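# Place bench rod across cabinet rack, then set part on it

## Task

Pick up the rod lying on the bench and lay it in the cabinet's rack so it runs straight across, parallel to and between the two rods already there, with each end seated in a notch of the rails; after that, place the part on top of that same rack, and finish with both grippers released.

## Robot and tools

Robot: two arms, left_arm and right_arm, each ending in a parallel two-finger gripper. The fingers point along the gripper's own +z axis and close along its y axis. The reported hand point, end_effector_position, sits between the finger pads, roughly 1 cm short of the tips.

Frame: every pose is in one scene frame. The origin lies on the table surface midway between the arms; +x reaches out over the table, +z is up, and left_arm sits toward +y. The arm names do not mean image left or right. Printed hand positions can be somewhat wrong, worse when an arm reaches far, and motions tend to stop a centimetre or more short, usually too low.

Row layout (shared by all motion arguments): a single list of 16 numbers covering both arms, always all 16 even if one arm is idle. First left_arm: x, y, z (metres, absolute scene-frame target for end_effector_position), qw, qx, qy, qz (absolute orientation target, w first), opening; then the same eight for right_arm. Opening is a scale from -1 (closed) to +1 (fully open, 0.094 m). These are absolute poses, not offsets. Any target more than 0.6 m from that arm's last reported position, along any of the gripper's axes, gets the call refused. To hold an arm still, resend exactly its last reported pose from before it stopped, with the opening it should keep; to keep an orientation steady, keep sending the same quaternion rather than copying a drifted reading.

execute_actions: argument actions is a list with zero or one item; optional pictures (boolean) asks for camera images. Empty list = look only, returns the state and pictures. An action item {rows, steps}: rows is 1 to 15 rows of 16 numbers, steps 5 to 15 control steps of 1/30 s (15 if omitted); each row drives one step and the last row repeats to fill. A wait item {steps} alone (up to 300) runs with no new command, counted from the previous result, so thinking time is included. Each control step clips the commanded pose to within 70 mm and 16 degrees of the measured one; after an action the arm only continues up to its last clipped pose, so check the result and send the remainder. The result is taken 5 steps before the action ends; those steps run while you compose your next reply.

move: target is one 16-number row as above; speed (m/s, 0.002 to 0.5, default 0.25; rotation capped at twice that in rad/s). Both grippers follow straight paths that finish together, lasting 0.5 to 10 s; longer paths get cut off at 10 s. Openings are sent at the start. Paths ignore obstacles and the other arm, and grippers may lag, wander or overshoot speed, especially with a nearly straight arm. Faster contact hits harder, and aiming past the contact point presses harder. The result adds a 'move:' line: the ending (done, off_target, moving, held, fault), any limits (paced = target clipped; held = a check blocked steps, after which the arm may jump fast), and each gripper's distance to its target.

wait: seconds from 0 to 10; nothing new is sent.

zoom_image: camera (cam_head_left, cam_head_right, cam_left_wrist, cam_right_wrist) and region [x0, y0, x1, y1] in pixels, top-left origin, at most 504 by 504; gives a finer view of that camera's latest image. Head cameras are 504x504, wrist cameras 616x616 fisheye.

finished_scene: scene (integer) ends the current scene permanently and reports whether the goal was met; only call it once the rod and part are placed and both grippers have let go.

Result lines: the state line lists each gripper's position and quaternion. grip_measured is the measured finger opening on the command scale (the last Joint positions value is it in metres); readings may be off by about 1 mm. 'pose unreachable' means the clearance check altered or blocked that arm's command; HELD flags steps where a row was not fully sent. 'Hand target' shows the pose the controller is currently driving toward. Joint torques are noisy and offset, not a clean load measure. MOTOR HOT warns at 75 °C; at 90 °C the arm is stopped for 10 s, and at 100 °C it goes limp and drops. FAULT lines report stops.

Gripping: to hold, command an opening about 0.03 below grip_measured; smaller gaps grip more gently. Pads press up to roughly 50-62 N.

Avoid: dropping or knocking anything off the table (that fails the job), slamming or hard pushing, arms colliding or pressing each other, and long heavy holds that overheat motors. Expect occasional small tugs on held items or nudges to loose ones. Faster, smoother work with less effort is better.

Each tool is called after "Emit:" as name([rows], argument=value, ...), one row to a line, values as JSON.

## Session

Emit:
execute_actions(actions=[])

Scene clock: 0.00 s of 5400.00 s.
left_arm: end_effector_position=(+0.3940, +0.4517, +0.1240) grip_measured=+1.000 end_effector_quat_wxyz=(+0.312, -0.287, +0.650, +0.630) | right_arm: end_effector_position=(+0.4126, -0.2673, +0.1472) grip_measured=+1.000 end_effector_quat_wxyz=(-0.023, +0.441, +0.896, +0.041)
Joint positions: left_arm=[ 0.291  2.261  1.162  1.022 -1.42   0.619  0.094] | right_arm=[ 0.028  2.001  1.905 -1.466 -0.093  1.054  0.094]
Joint velocities: left_arm=[ 0.002  0.007 -0.022 -0.051 -0.066 -0.081  0.   ] | right_arm=[-0.002 -0.002  0.007  0.022 -0.051 -0.037  0.   ]
Joint torques (N m, as the arm reports them, + toward a larger angle): no reading
Hand target (left_arm): +0.395, +0.452, +0.129; +0.318, -0.294, +0.647, +0.628
Hand target (right_arm): +0.414, -0.268, +0.154; -0.013, +0.441, +0.896, +0.044

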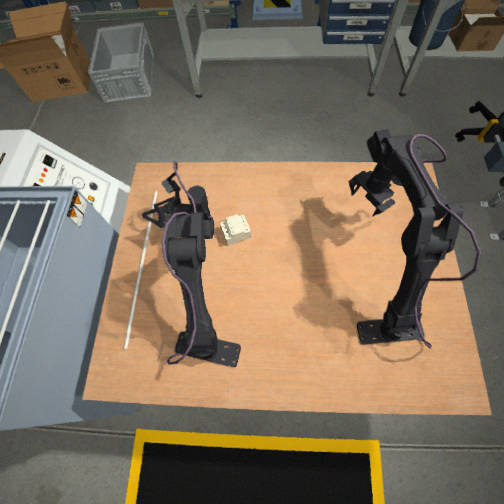

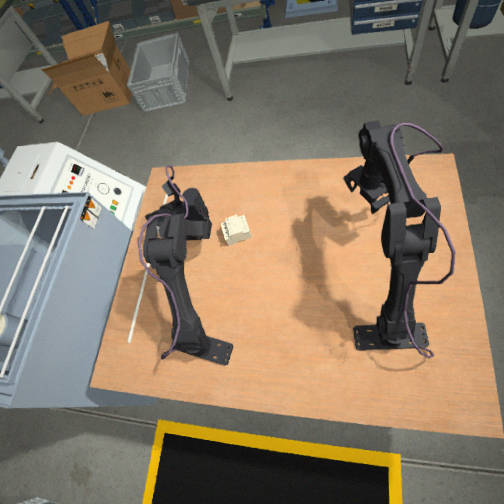

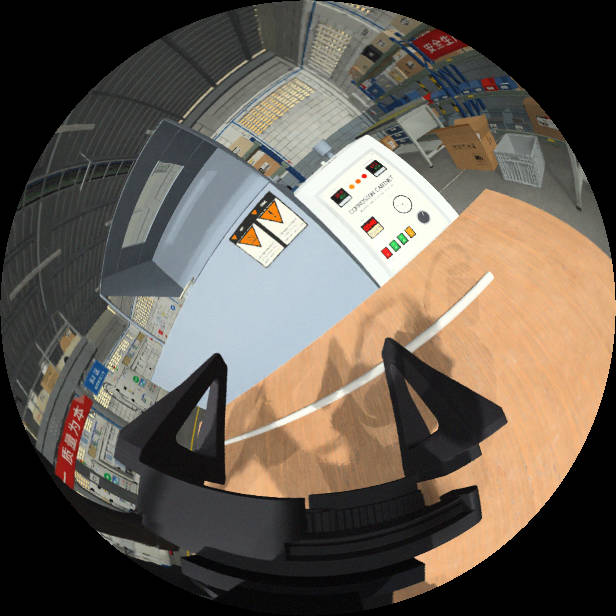

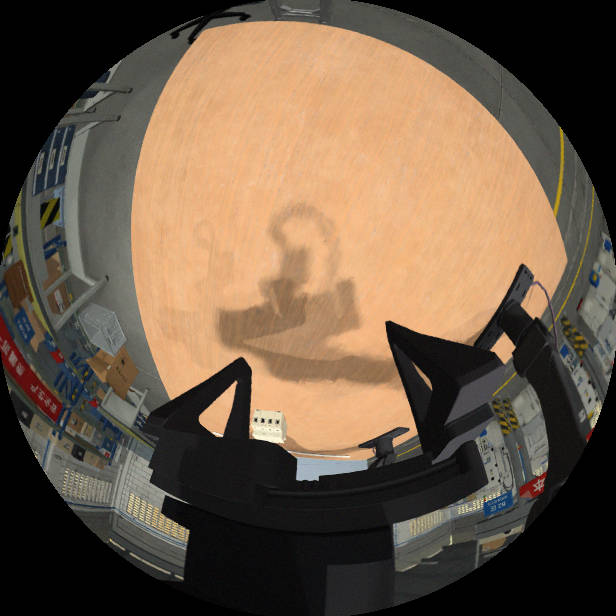

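Emit:
zoom_image(camera="cam_head_right", region=[0, 130, 280, 410])

Emit:
move(target=[0.25,0.5,0.3,0,0,1,0,1, 0.4126,-0.2673,0.1472,-0.023,0.441,0.896,0.041,1])

Region (0, 130, 280, 410) of cam_head_right's 504x504 image, scaled by 1.800, with more detail than that image has.

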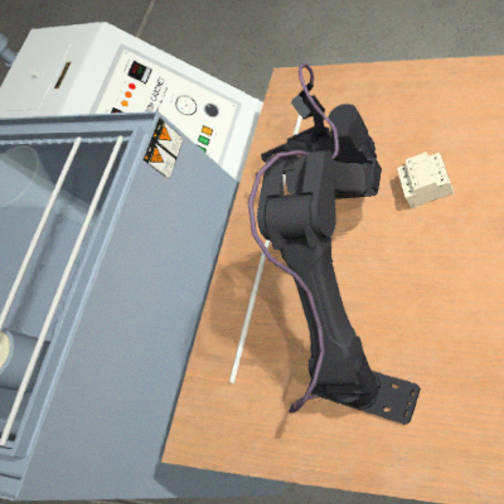

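Scene clock: 4.27 s of 5400.00 s.
left_arm: end_effector_position=(+0.2519, +0.4974, +0.2872) grip_measured=+1.000 end_effector_quat_wxyz=(+0.138, +0.002, +0.981, +0.133) | right_arm: end_effector_position=(+0.4126, -0.2673, +0.1472) grip_measured=+1.000 end_effector_quat_wxyz=(-0.023, +0.441, +0.896, +0.041)
Joint positions: left_arm=[ 0.935  1.853  2.225 -1.556 -0.005  0.756  0.094] | right_arm=[ 0.028  2.001  1.905 -1.466 -0.093  1.054  0.094]
Joint velocities: left_arm=[-0.017  0.007  0.002 -0.007  0.007 -0.095  0.   ] | right_arm=[-0.017  0.002 -0.012 -0.037  0.007  0.037  0.   ]
Joint torques (N m, as the arm reports them, + toward a larger angle): left_arm=[  0.91 -10.06   8.69   0.58   0.13   0.04] | right_arm=[ -0.2  -11.18   5.9    0.09  -0.08   0.  ]
Hand target (left_arm): +0.247, +0.495, +0.299; +0.150, +0.004, +0.979, +0.138
Hand target (right_arm): +0.413, -0.267, +0.147; -0.023, +0.441, +0.896, +0.041
Off the commanded pose (left_arm): 0.013 m, 22 deg; orientation clipped at the last step of the last action.
Off the commanded pose (right_arm): 0.000 m, 0 deg.
joint sent to its limit (left arm) — the command would take joint 4 (wrist pitch) past its lower limit, so that joint was sent only as far as its limit.
Kept back: nothing.
move: off_target (left_arm); limits=paced

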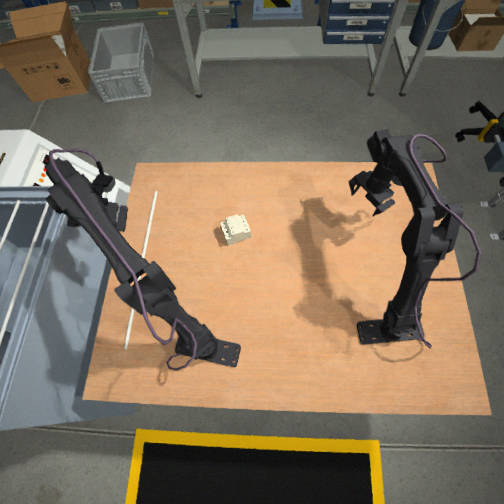

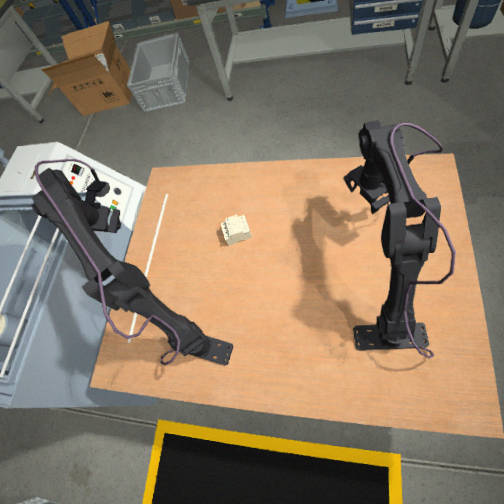

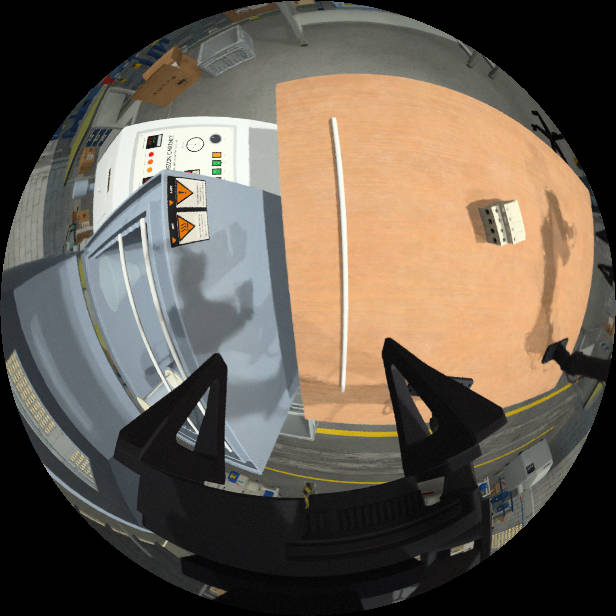

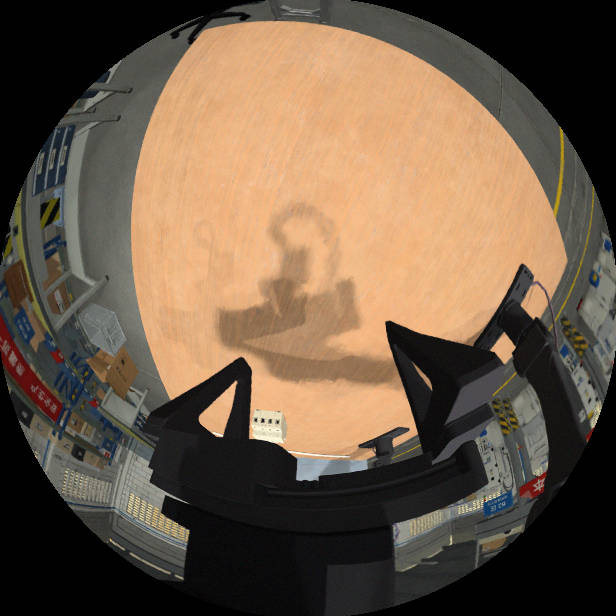

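Emit:
move(target=[0.15,0.62,0.42,0,0,0.924,0.383,1, 0.4126,-0.2673,0.1472,-0.023,0.441,0.896,0.041,1])

Scene clock: 6.37 s of 5400.00 s.
left_arm: end_effector_position=(+0.1522, +0.6158, +0.4178) grip_measured=+1.000 end_effector_quat_wxyz=(+0.024, +0.012, +0.902, +0.432) | right_arm: end_effector_position=(+0.4126, -0.2673, +0.1472) grip_measured=+1.000 end_effector_quat_wxyz=(-0.023, +0.441, +0.896, +0.041)
Joint positions: left_arm=[ 1.135  1.996  2.803 -1.563 -0.422  1.161  0.094] | right_arm=[ 0.028  2.001  1.905 -1.466 -0.093  1.054  0.094]
Joint velocities: left_arm=[-0.012  0.007 -0.007  0.037 -0.022  0.066  0.   ] | right_arm=[-0.007 -0.012 -0.012 -0.022 -0.037  0.037  0.   ]
Joint torques (N m, as the arm reports them, + toward a larger angle): left_arm=[ 0.59 -7.6   7.02  1.11 -0.22  0.06] | right_arm=[ -0.32 -11.2    5.92   0.15  -0.13   0.01]
Hand target (left_arm): +0.148, +0.618, +0.419; +0.017, +0.010, +0.901, +0.434
Hand target (right_arm): +0.413, -0.267, +0.147; -0.023, +0.441, +0.896, +0.041
Off the commanded pose (left_arm): 0.005 m, 7 deg.
Off the commanded pose (right_arm): 0.000 m, 0 deg.
joint sent to its limit (left arm) — the command would take joint 4 (wrist pitch) past its lower limit, so that joint was sent only as far as its limit.
Kept back: nothing.
move: off_target (left_arm)

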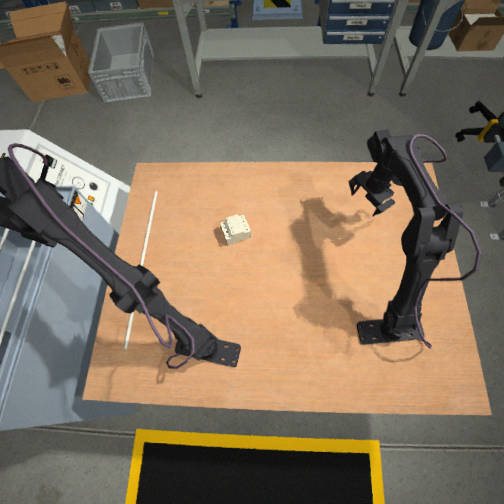

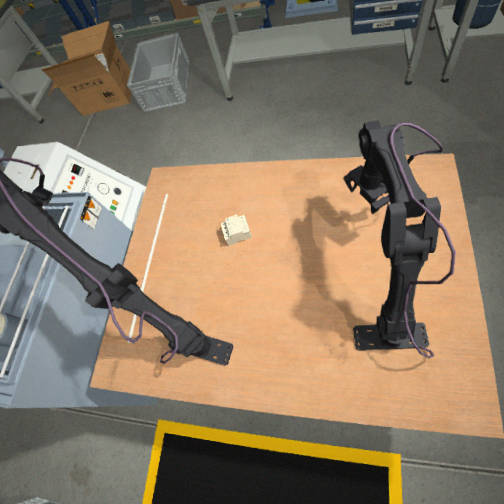

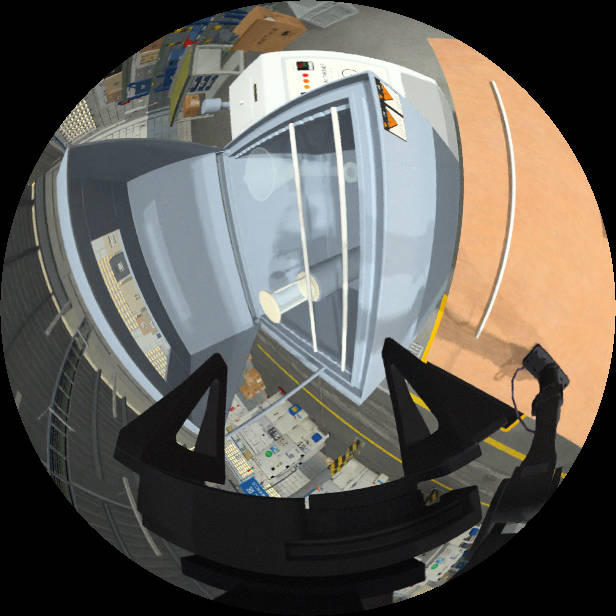

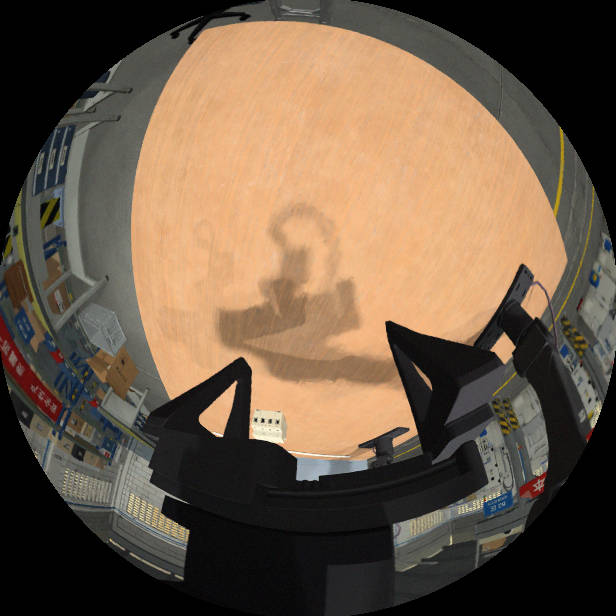

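Emit:
move(target=[0.12,0.74,0.32,0,0,0.95,0.31,1, 0.4126,-0.2673,0.1472,-0.023,0.441,0.896,0.041,1], speed=0.15)

Scene clock: 8.57 s of 5400.00 s.
left_arm: end_effector_position=(+0.1195, +0.7365, +0.3089) grip_measured=+1.000 end_effector_quat_wxyz=(+0.009, +0.007, +0.934, +0.357) | right_arm: end_effector_position=(+0.4126, -0.2673, +0.1472) grip_measured=+1.000 end_effector_quat_wxyz=(-0.023, +0.441, +0.896, +0.041)
Joint positions: left_arm=[ 1.386  2.297  2.848 -1.421 -0.221  1.298  0.094] | right_arm=[ 0.028  2.001  1.905 -1.466 -0.093  1.054  0.094]
Joint velocities: left_arm=[-0.017 -0.012  0.002  0.037 -0.037 -0.066  0.   ] | right_arm=[-0.007  0.002  0.002  0.007 -0.066 -0.037  0.   ]
Joint torques (N m, as the arm reports them, + toward a larger angle): left_arm=[  0.58 -12.23   8.38   1.21  -0.01   0.05] | right_arm=[ -0.23 -10.97   5.85   0.14  -0.04   0.02]
Hand target (left_arm): +0.119, +0.739, +0.321; +0.019, +0.007, +0.927, +0.374
Hand target (right_arm): +0.413, -0.267, +0.147; -0.023, +0.441, +0.896, +0.041
Off the commanded pose (left_arm): 0.012 m, 6 deg.
Off the commanded pose (right_arm): 0.000 m, 0 deg.
elbow stopped short (left arm): the move would have taken joint 3 (elbow) straighter than the controller allows; a more bent joint 3 avoids this.
Kept back: nothing.
move: off_target (left_arm)

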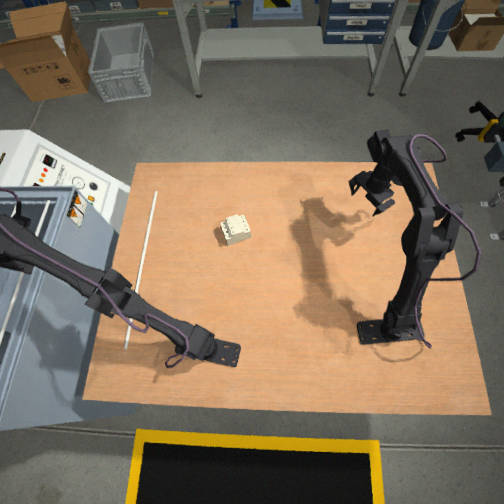

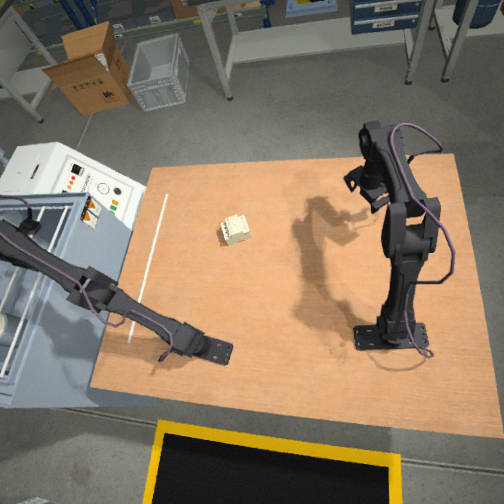

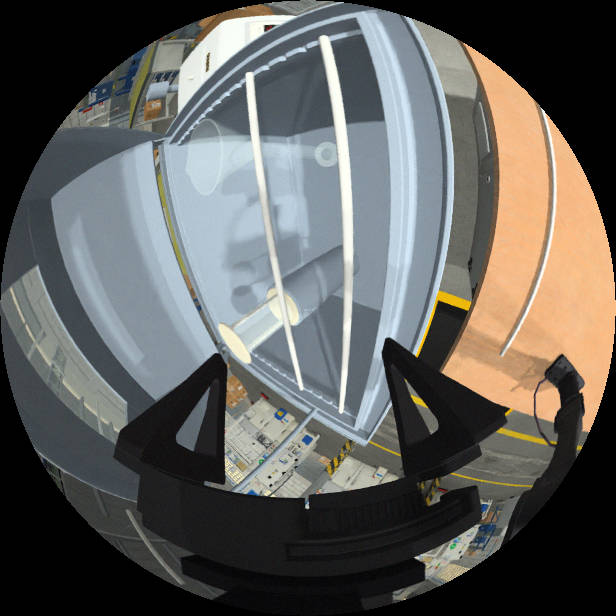

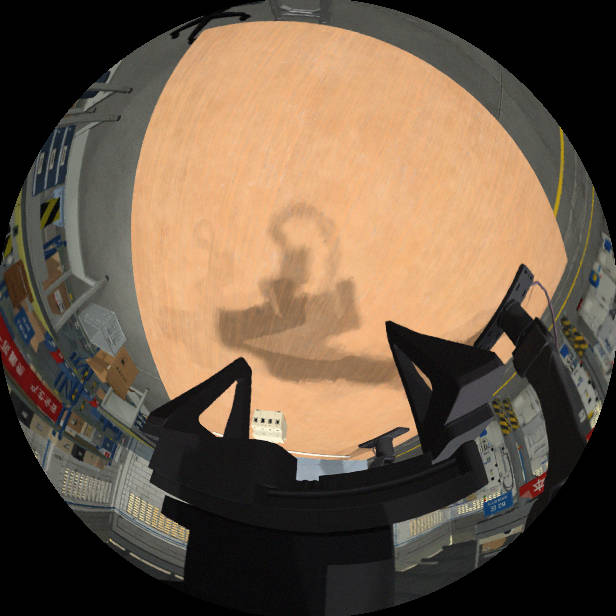

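Emit:
zoom_image(camera="cam_left_wrist", region=[200, 10, 400, 130])

Emit:
zoom_image(camera="cam_left_wrist", region=[240, 330, 400, 450])

Emit:
move(target=[0.08,0.80,0.26,0,0,0.906,0.423,0, 0.4126,-0.2673,0.1472,-0.023,0.441,0.896,0.041,1], speed=0.08)

Region (200, 10, 400, 130) of cam_left_wrist's 616x616 image, scaled by 2.520, with more detail than that image has; it fills the top 302 rows of this view, and the rest is white.

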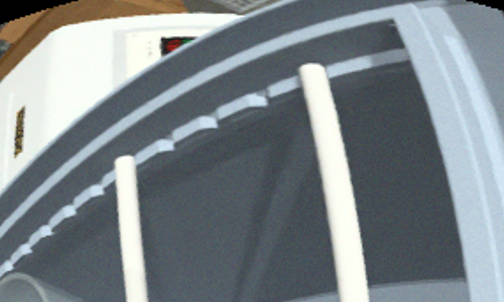

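Region (240, 330, 400, 450) of cam_left_wrist's 616x616 image, scaled by 3.150, with more detail than that image has; it fills the top 378 rows of this view, and the rest is white.

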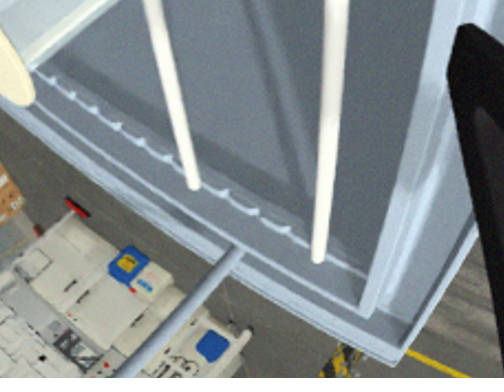

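Scene clock: 10.70 s of 5400.00 s.
left_arm: end_effector_position=(+0.0831, +0.8006, +0.2447) grip_measured=+0.002 end_effector_quat_wxyz=(-0.008, +0.002, +0.913, +0.407) | right_arm: end_effector_position=(+0.4126, -0.2673, +0.1472) grip_measured=+1.000 end_effector_quat_wxyz=(-0.023, +0.441, +0.896, +0.041)
Joint positions: left_arm=[ 1.488  2.145  2.192 -0.8   -0.211  1.399  0.047] | right_arm=[ 0.028  2.001  1.905 -1.466 -0.093  1.054  0.094]
Joint velocities: left_arm=[ 0.002  0.007  0.007 -0.022  0.037  0.037  0.   ] | right_arm=[ 0.012  0.012  0.002 -0.037 -0.081 -0.066  0.   ]
Joint torques (N m, as the arm reports them, + toward a larger angle): left_arm=[  0.71 -14.74   7.76   1.34   0.03   0.05] | right_arm=[ -0.19 -11.09   5.99   0.16  -0.09   0.01]
Hand target (left_arm): +0.079, +0.800, +0.261; -0.002, +0.000, +0.906, +0.424
Hand target (right_arm): +0.413, -0.267, +0.147; -0.023, +0.441, +0.896, +0.041
Off the commanded pose (left_arm): 0.016 m, 2 deg.
Off the commanded pose (right_arm): 0.000 m, 0 deg.
Kept back: nothing.
move: off_target (left_arm)

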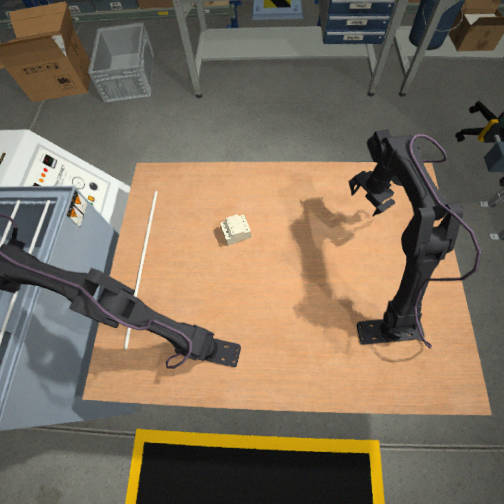

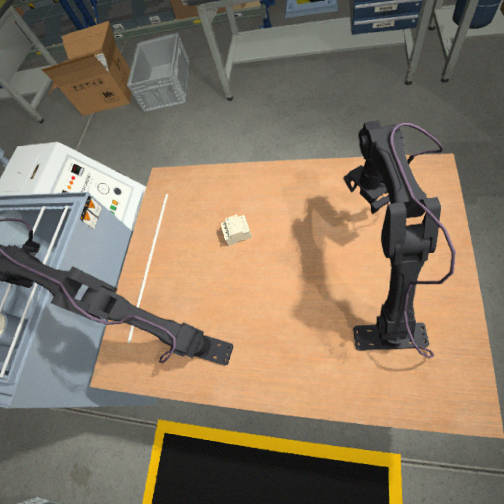

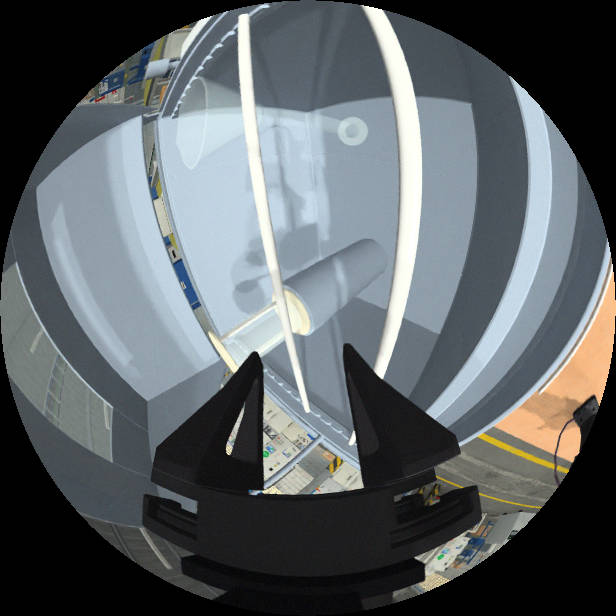

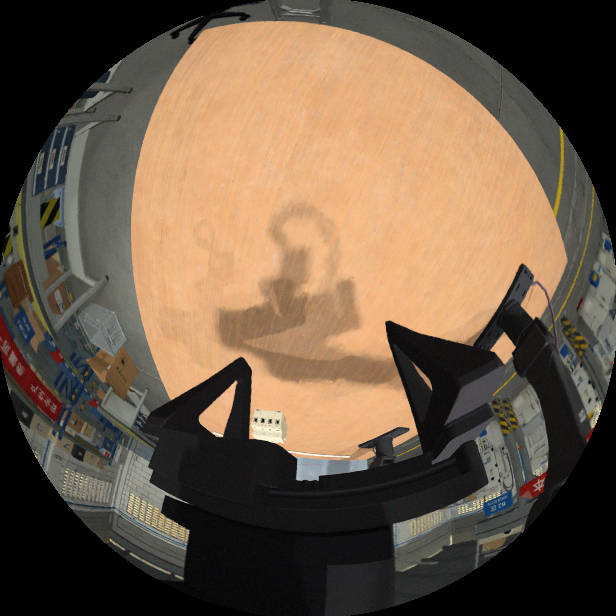

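Emit:
move(target=[0.15,0.6,0.33,0,0,0.94,0.34,0, 0.4126,-0.2673,0.1472,-0.023,0.441,0.896,0.041,1])

Emit:
move(target=[0.25,0.5,0.12,0,0,1,0,0, 0.4126,-0.2673,0.1472,-0.023,0.441,0.896,0.041,1])

Scene clock: 12.67 s of 5400.00 s.
left_arm: end_effector_position=(+0.1542, +0.6038, +0.3190) grip_measured=+0.002 end_effector_quat_wxyz=(-0.001, +0.007, +0.943, +0.333) | right_arm: end_effector_position=(+0.4126, -0.2673, +0.1472) grip_measured=+1.000 end_effector_quat_wxyz=(-0.023, +0.441, +0.896, +0.041)
Joint positions: left_arm=[ 1.134  1.785  2.133 -1.337 -0.371  1.077  0.047] | right_arm=[ 0.028  2.001  1.905 -1.466 -0.093  1.054  0.094]
Joint velocities: left_arm=[ 0.002 -0.012 -0.007 -0.051 -0.037  0.007 -0.001] | right_arm=[-0.007  0.012  0.007 -0.007  0.007 -0.007  0.   ]
Joint torques (N m, as the arm reports them, + toward a larger angle): left_arm=[-0.25 -8.79  9.28  0.81 -0.21 -0.14] | right_arm=[ -0.22 -11.43   6.     0.13  -0.09   0.01]
Hand target (left_arm): +0.152, +0.600, +0.328; +0.002, -0.001, +0.941, +0.338
Hand target (right_arm): +0.413, -0.267, +0.147; -0.023, +0.441, +0.896, +0.041
Off the commanded pose (left_arm): 0.012 m, 1 deg.
Off the commanded pose (right_arm): 0.000 m, 0 deg.
Kept back: nothing.
move: off_target (left_arm)

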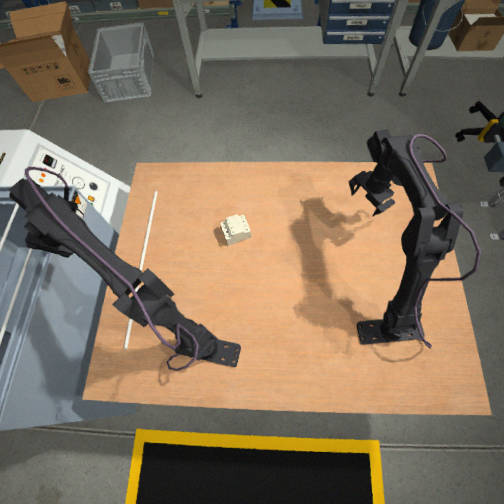

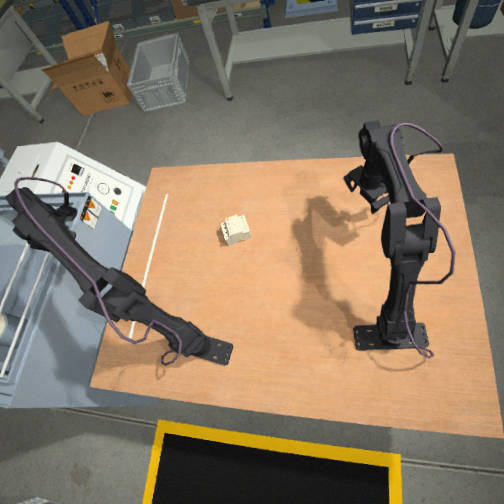

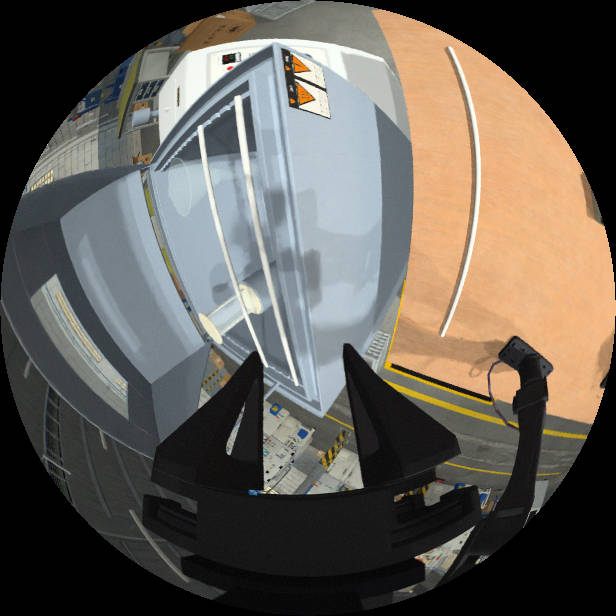

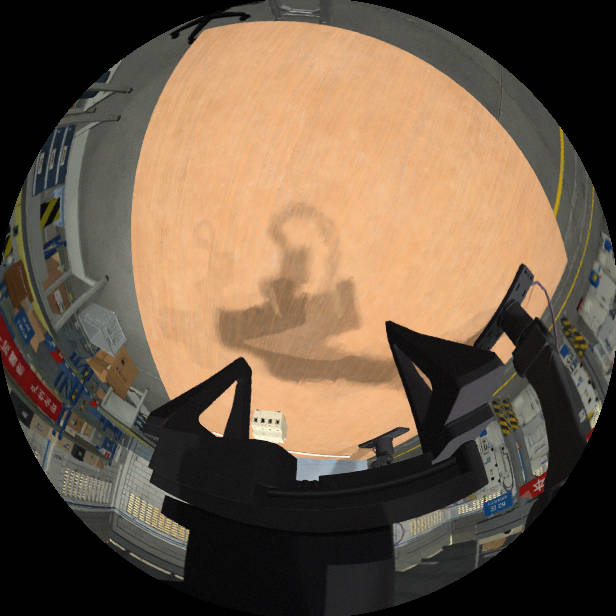

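Scene clock: 14.53 s of 5400.00 s.
left_arm: end_effector_position=(+0.2467, +0.5060, +0.1201) grip_measured=+0.002 end_effector_quat_wxyz=(-0.004, +0.000, +1.000, +0.000) | right_arm: end_effector_position=(+0.4126, -0.2673, +0.1472) grip_measured=+1.000 end_effector_quat_wxyz=(-0.023, +0.441, +0.896, +0.041)
Joint positions: left_arm=[ 0.96   2.065  1.895 -1.405 -0.006  0.776  0.047] | right_arm=[ 0.028  2.001  1.905 -1.466 -0.093  1.054  0.094]
Joint velocities: left_arm=[-0.002 -0.002 -0.002 -0.037  0.022 -0.022  0.001] | right_arm=[ 0.012  0.012  0.007 -0.037 -0.037 -0.007  0.   ]
Joint torques (N m, as the arm reports them, + toward a larger angle): left_arm=[ -0.6  -11.11   6.82   0.17   0.14  -0.1 ] | right_arm=[ -0.18 -11.19   5.82   0.07  -0.1   -0.03]
Hand target (left_arm): +0.252, +0.503, +0.121; +0.005, -0.001, +1.000, -0.002
Hand target (right_arm): +0.413, -0.267, +0.147; -0.023, +0.441, +0.896, +0.041
Off the commanded pose (left_arm): 0.007 m, 0 deg.
Off the commanded pose (right_arm): 0.000 m, 0 deg.
Kept back: nothing.
move: done

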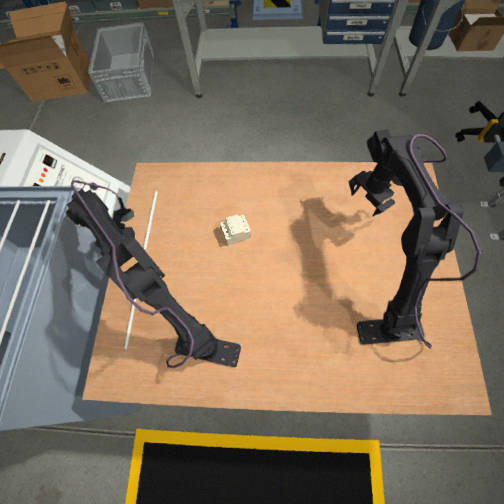

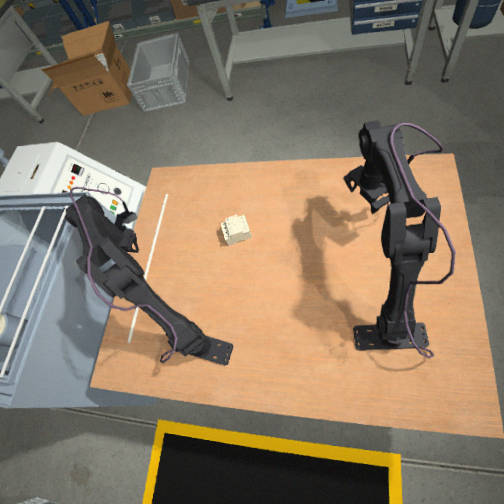

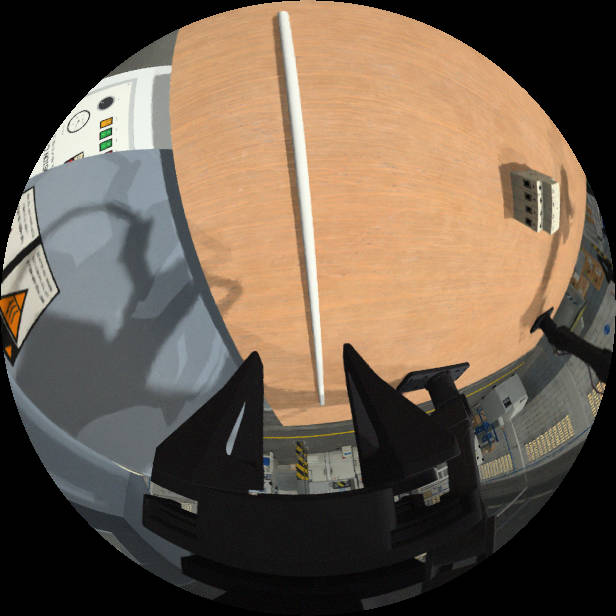

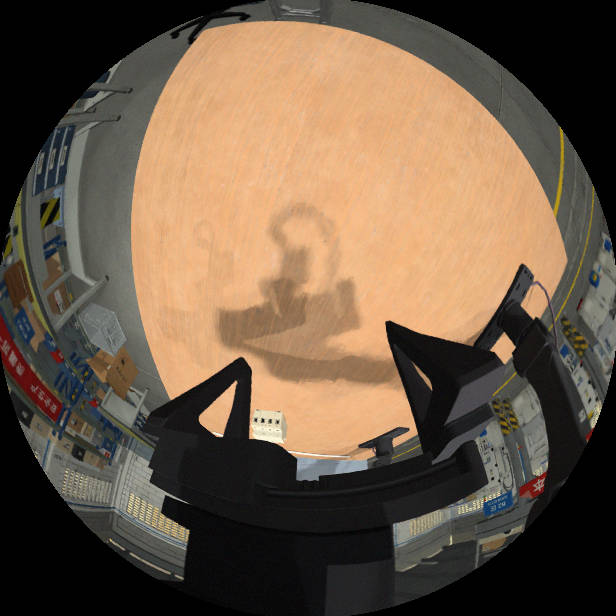

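Emit:
move(target=[0.27,0.492,0.045,0,0,1,0,0, 0.4126,-0.2673,0.1472,-0.023,0.441,0.896,0.041,1], speed=0.12)

Scene clock: 16.00 s of 5400.00 s.
left_arm: end_effector_position=(+0.2652, +0.4944, +0.0470) grip_measured=+0.002 end_effector_quat_wxyz=(-0.006, +0.001, +1.000, -0.003) | right_arm: end_effector_position=(+0.4126, -0.2673, +0.1472) grip_measured=+1.000 end_effector_quat_wxyz=(-0.023, +0.441, +0.896, +0.041)
Joint positions: left_arm=[ 0.908  2.117  1.683 -1.15  -0.004  0.724  0.047] | right_arm=[ 0.028  2.001  1.905 -1.466 -0.093  1.054  0.094]
Joint velocities: left_arm=[ 0.007 -0.012  0.007  0.066 -0.007 -0.007  0.002] | right_arm=[-0.007  0.002 -0.017 -0.007 -0.037  0.066  0.   ]
Joint torques (N m, as the arm reports them, + toward a larger angle): left_arm=[ -0.64 -10.95   6.52   0.23   0.05  -0.09] | right_arm=[ -0.18 -11.05   5.9    0.1   -0.07  -0.01]
Hand target (left_arm): +0.271, +0.493, +0.045; -0.000, +0.000, +1.000, -0.000
Hand target (right_arm): +0.413, -0.267, +0.147; -0.023, +0.441, +0.896, +0.041
Off the commanded pose (left_arm): 0.006 m, 1 deg.
Off the commanded pose (right_arm): 0.000 m, 0 deg.
Kept back: nothing.
move: done

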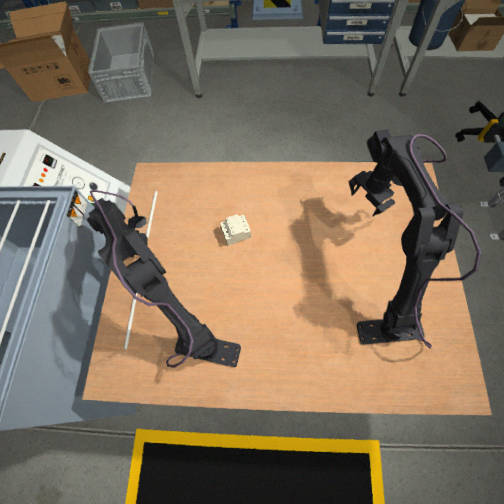

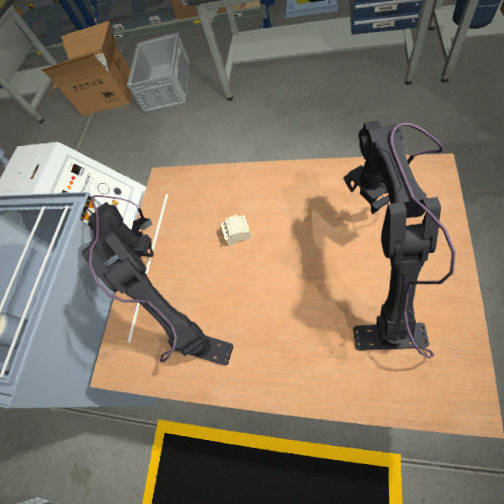

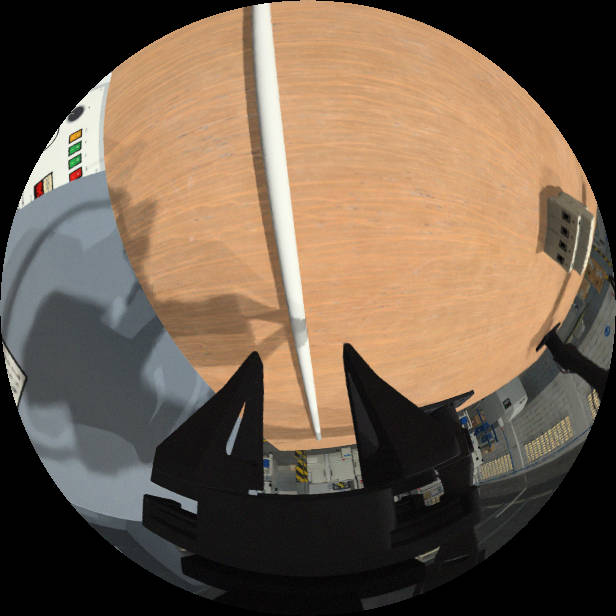

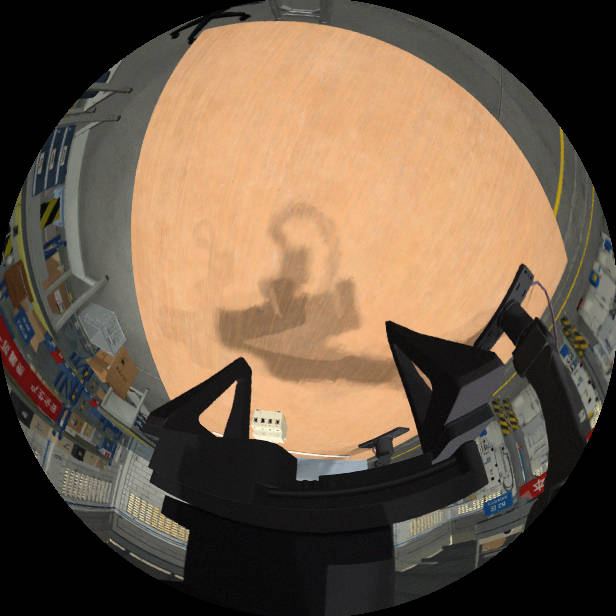

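Emit:
move(target=[0.27,0.494,0.018,0,0,1,0,-0.3, 0.4126,-0.2673,0.1472,-0.023,0.441,0.896,0.041,1], speed=0.03)

Scene clock: 17.57 s of 5400.00 s.
left_arm: end_effector_position=(+0.2668, +0.4958, +0.0227) grip_measured=-0.298 end_effector_quat_wxyz=(-0.003, +0.000, +1.000, +0.000) | right_arm: end_effector_position=(+0.4126, -0.2673, +0.1472) grip_measured=+1.000 end_effector_quat_wxyz=(-0.023, +0.441, +0.896, +0.041)
Joint positions: left_arm=[ 0.908  2.14   1.619 -1.055 -0.004  0.724  0.033] | right_arm=[ 0.028  2.001  1.905 -1.466 -0.093  1.054  0.094]
Joint velocities: left_arm=[ 0.002 -0.012 -0.002 -0.066 -0.022  0.037 -0.001] | right_arm=[-0.007 -0.007 -0.002  0.007  0.051 -0.007  0.   ]
Joint torques (N m, as the arm reports them, + toward a larger angle): left_arm=[ -0.35 -10.58   6.13   0.25   0.07  -0.07] | right_arm=[ -0.27 -11.26   5.76   0.13  -0.1    0.01]
Hand target (left_arm): +0.270, +0.494, +0.018; -0.000, +0.000, +1.000, -0.000
Hand target (right_arm): +0.413, -0.267, +0.147; -0.023, +0.441, +0.896, +0.041
Off the commanded pose (left_arm): 0.006 m, 0 deg.
Off the commanded pose (right_arm): 0.000 m, 0 deg.
Kept back: nothing.
move: done

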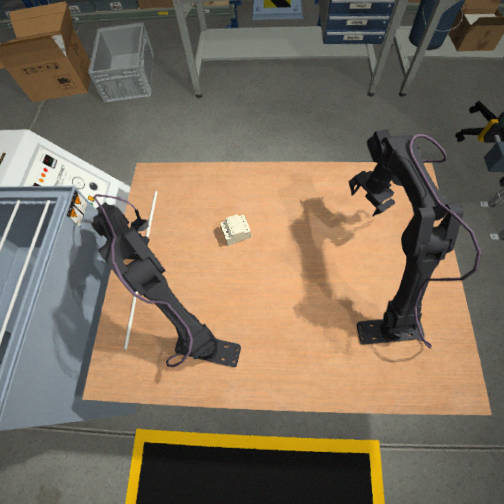

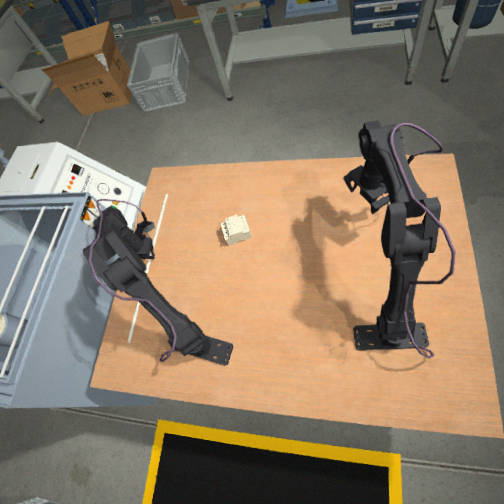

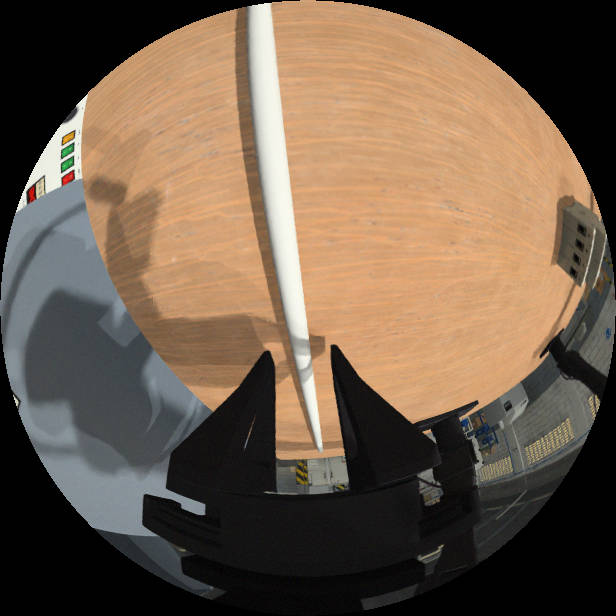

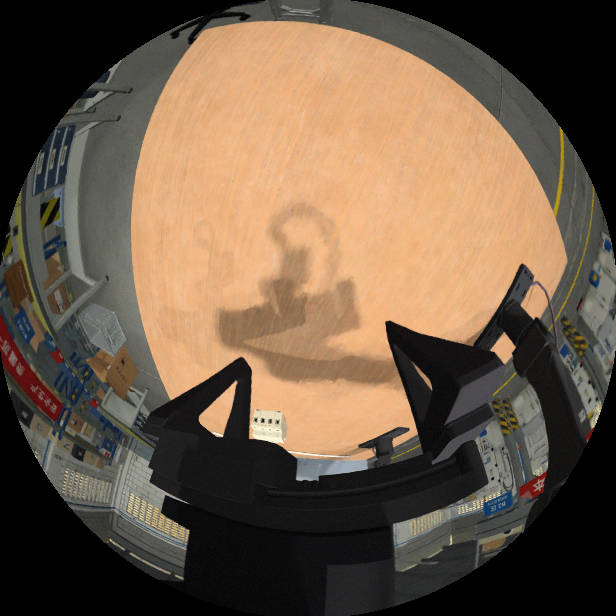

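Emit:
move(target=[0.27,0.494,0.008,0,0,1,0,-0.3, 0.4126,-0.2673,0.1472,-0.023,0.441,0.896,0.041,1], speed=0.015)

Scene clock: 19.03 s of 5400.00 s.
left_arm: end_effector_position=(+0.2677, +0.4966, +0.0165) grip_measured=-0.298 end_effector_quat_wxyz=(+0.000, +0.000, +1.000, +0.003) | right_arm: end_effector_position=(+0.4126, -0.2673, +0.1472) grip_measured=+1.000 end_effector_quat_wxyz=(-0.023, +0.441, +0.896, +0.041)
Joint positions: left_arm=[ 0.908  2.143  1.598 -1.021 -0.004  0.724  0.033] | right_arm=[ 0.028  2.001  1.905 -1.466 -0.093  1.054  0.094]
Joint velocities: left_arm=[ 0.012 -0.007 -0.007 -0.11  -0.037 -0.037  0.001] | right_arm=[-0.022  0.022 -0.002 -0.007  0.11  -0.037  0.   ]
Joint torques (N m, as the arm reports them, + toward a larger angle): left_arm=[-0.33 -9.9   5.87  0.3   0.05 -0.07] | right_arm=[ -0.2  -11.24   5.99   0.1   -0.06  -0.01]
Hand target (left_arm): +0.270, +0.494, +0.008; +0.000, +0.000, +1.000, +0.000
Hand target (right_arm): +0.413, -0.267, +0.147; -0.023, +0.441, +0.896, +0.041
Off the commanded pose (left_arm): 0.009 m, 0 deg.
Off the commanded pose (right_arm): 0.000 m, 0 deg.
Kept back: nothing.
move: done

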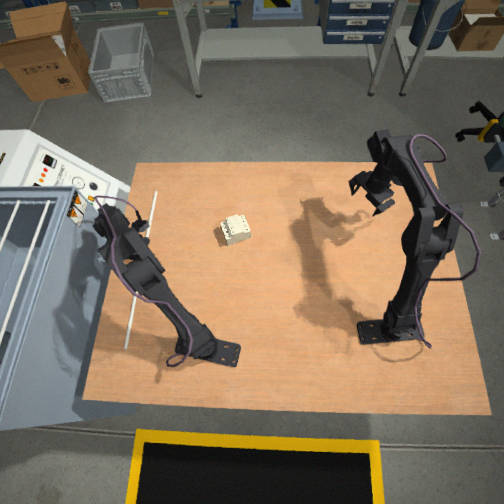

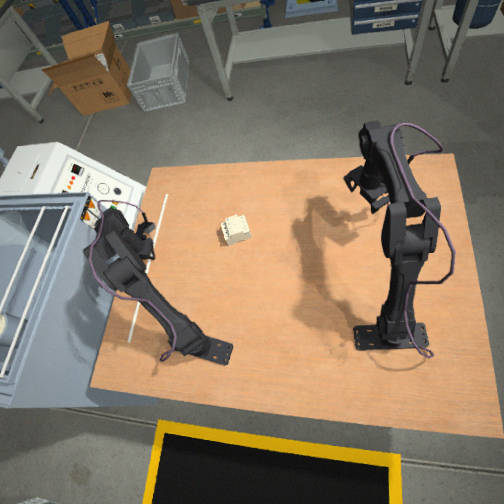

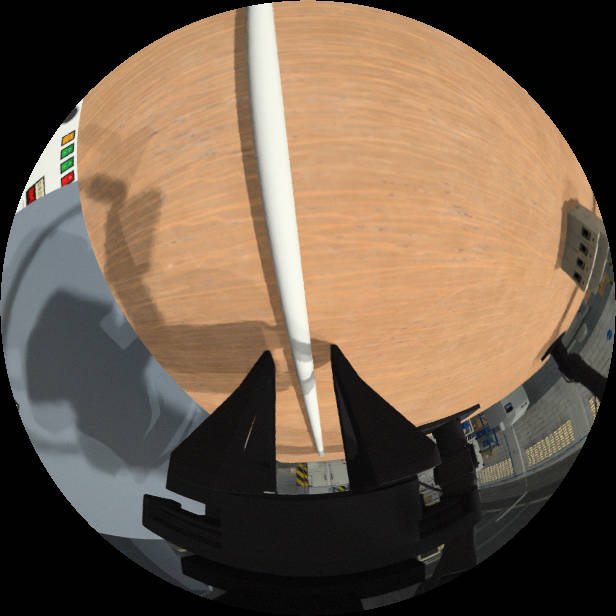

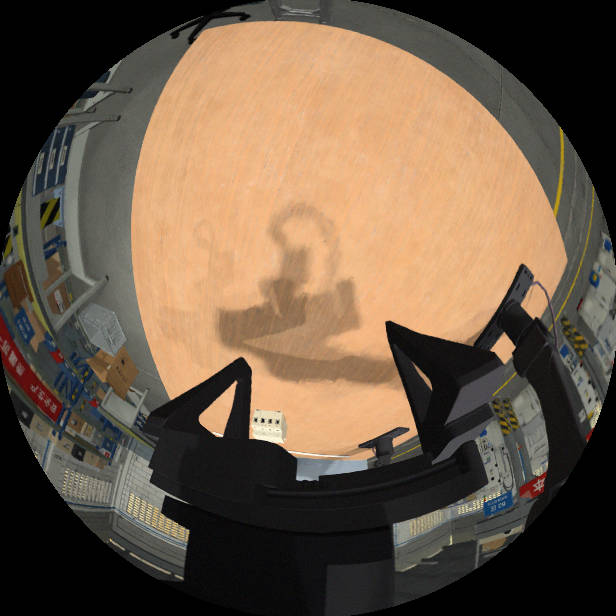

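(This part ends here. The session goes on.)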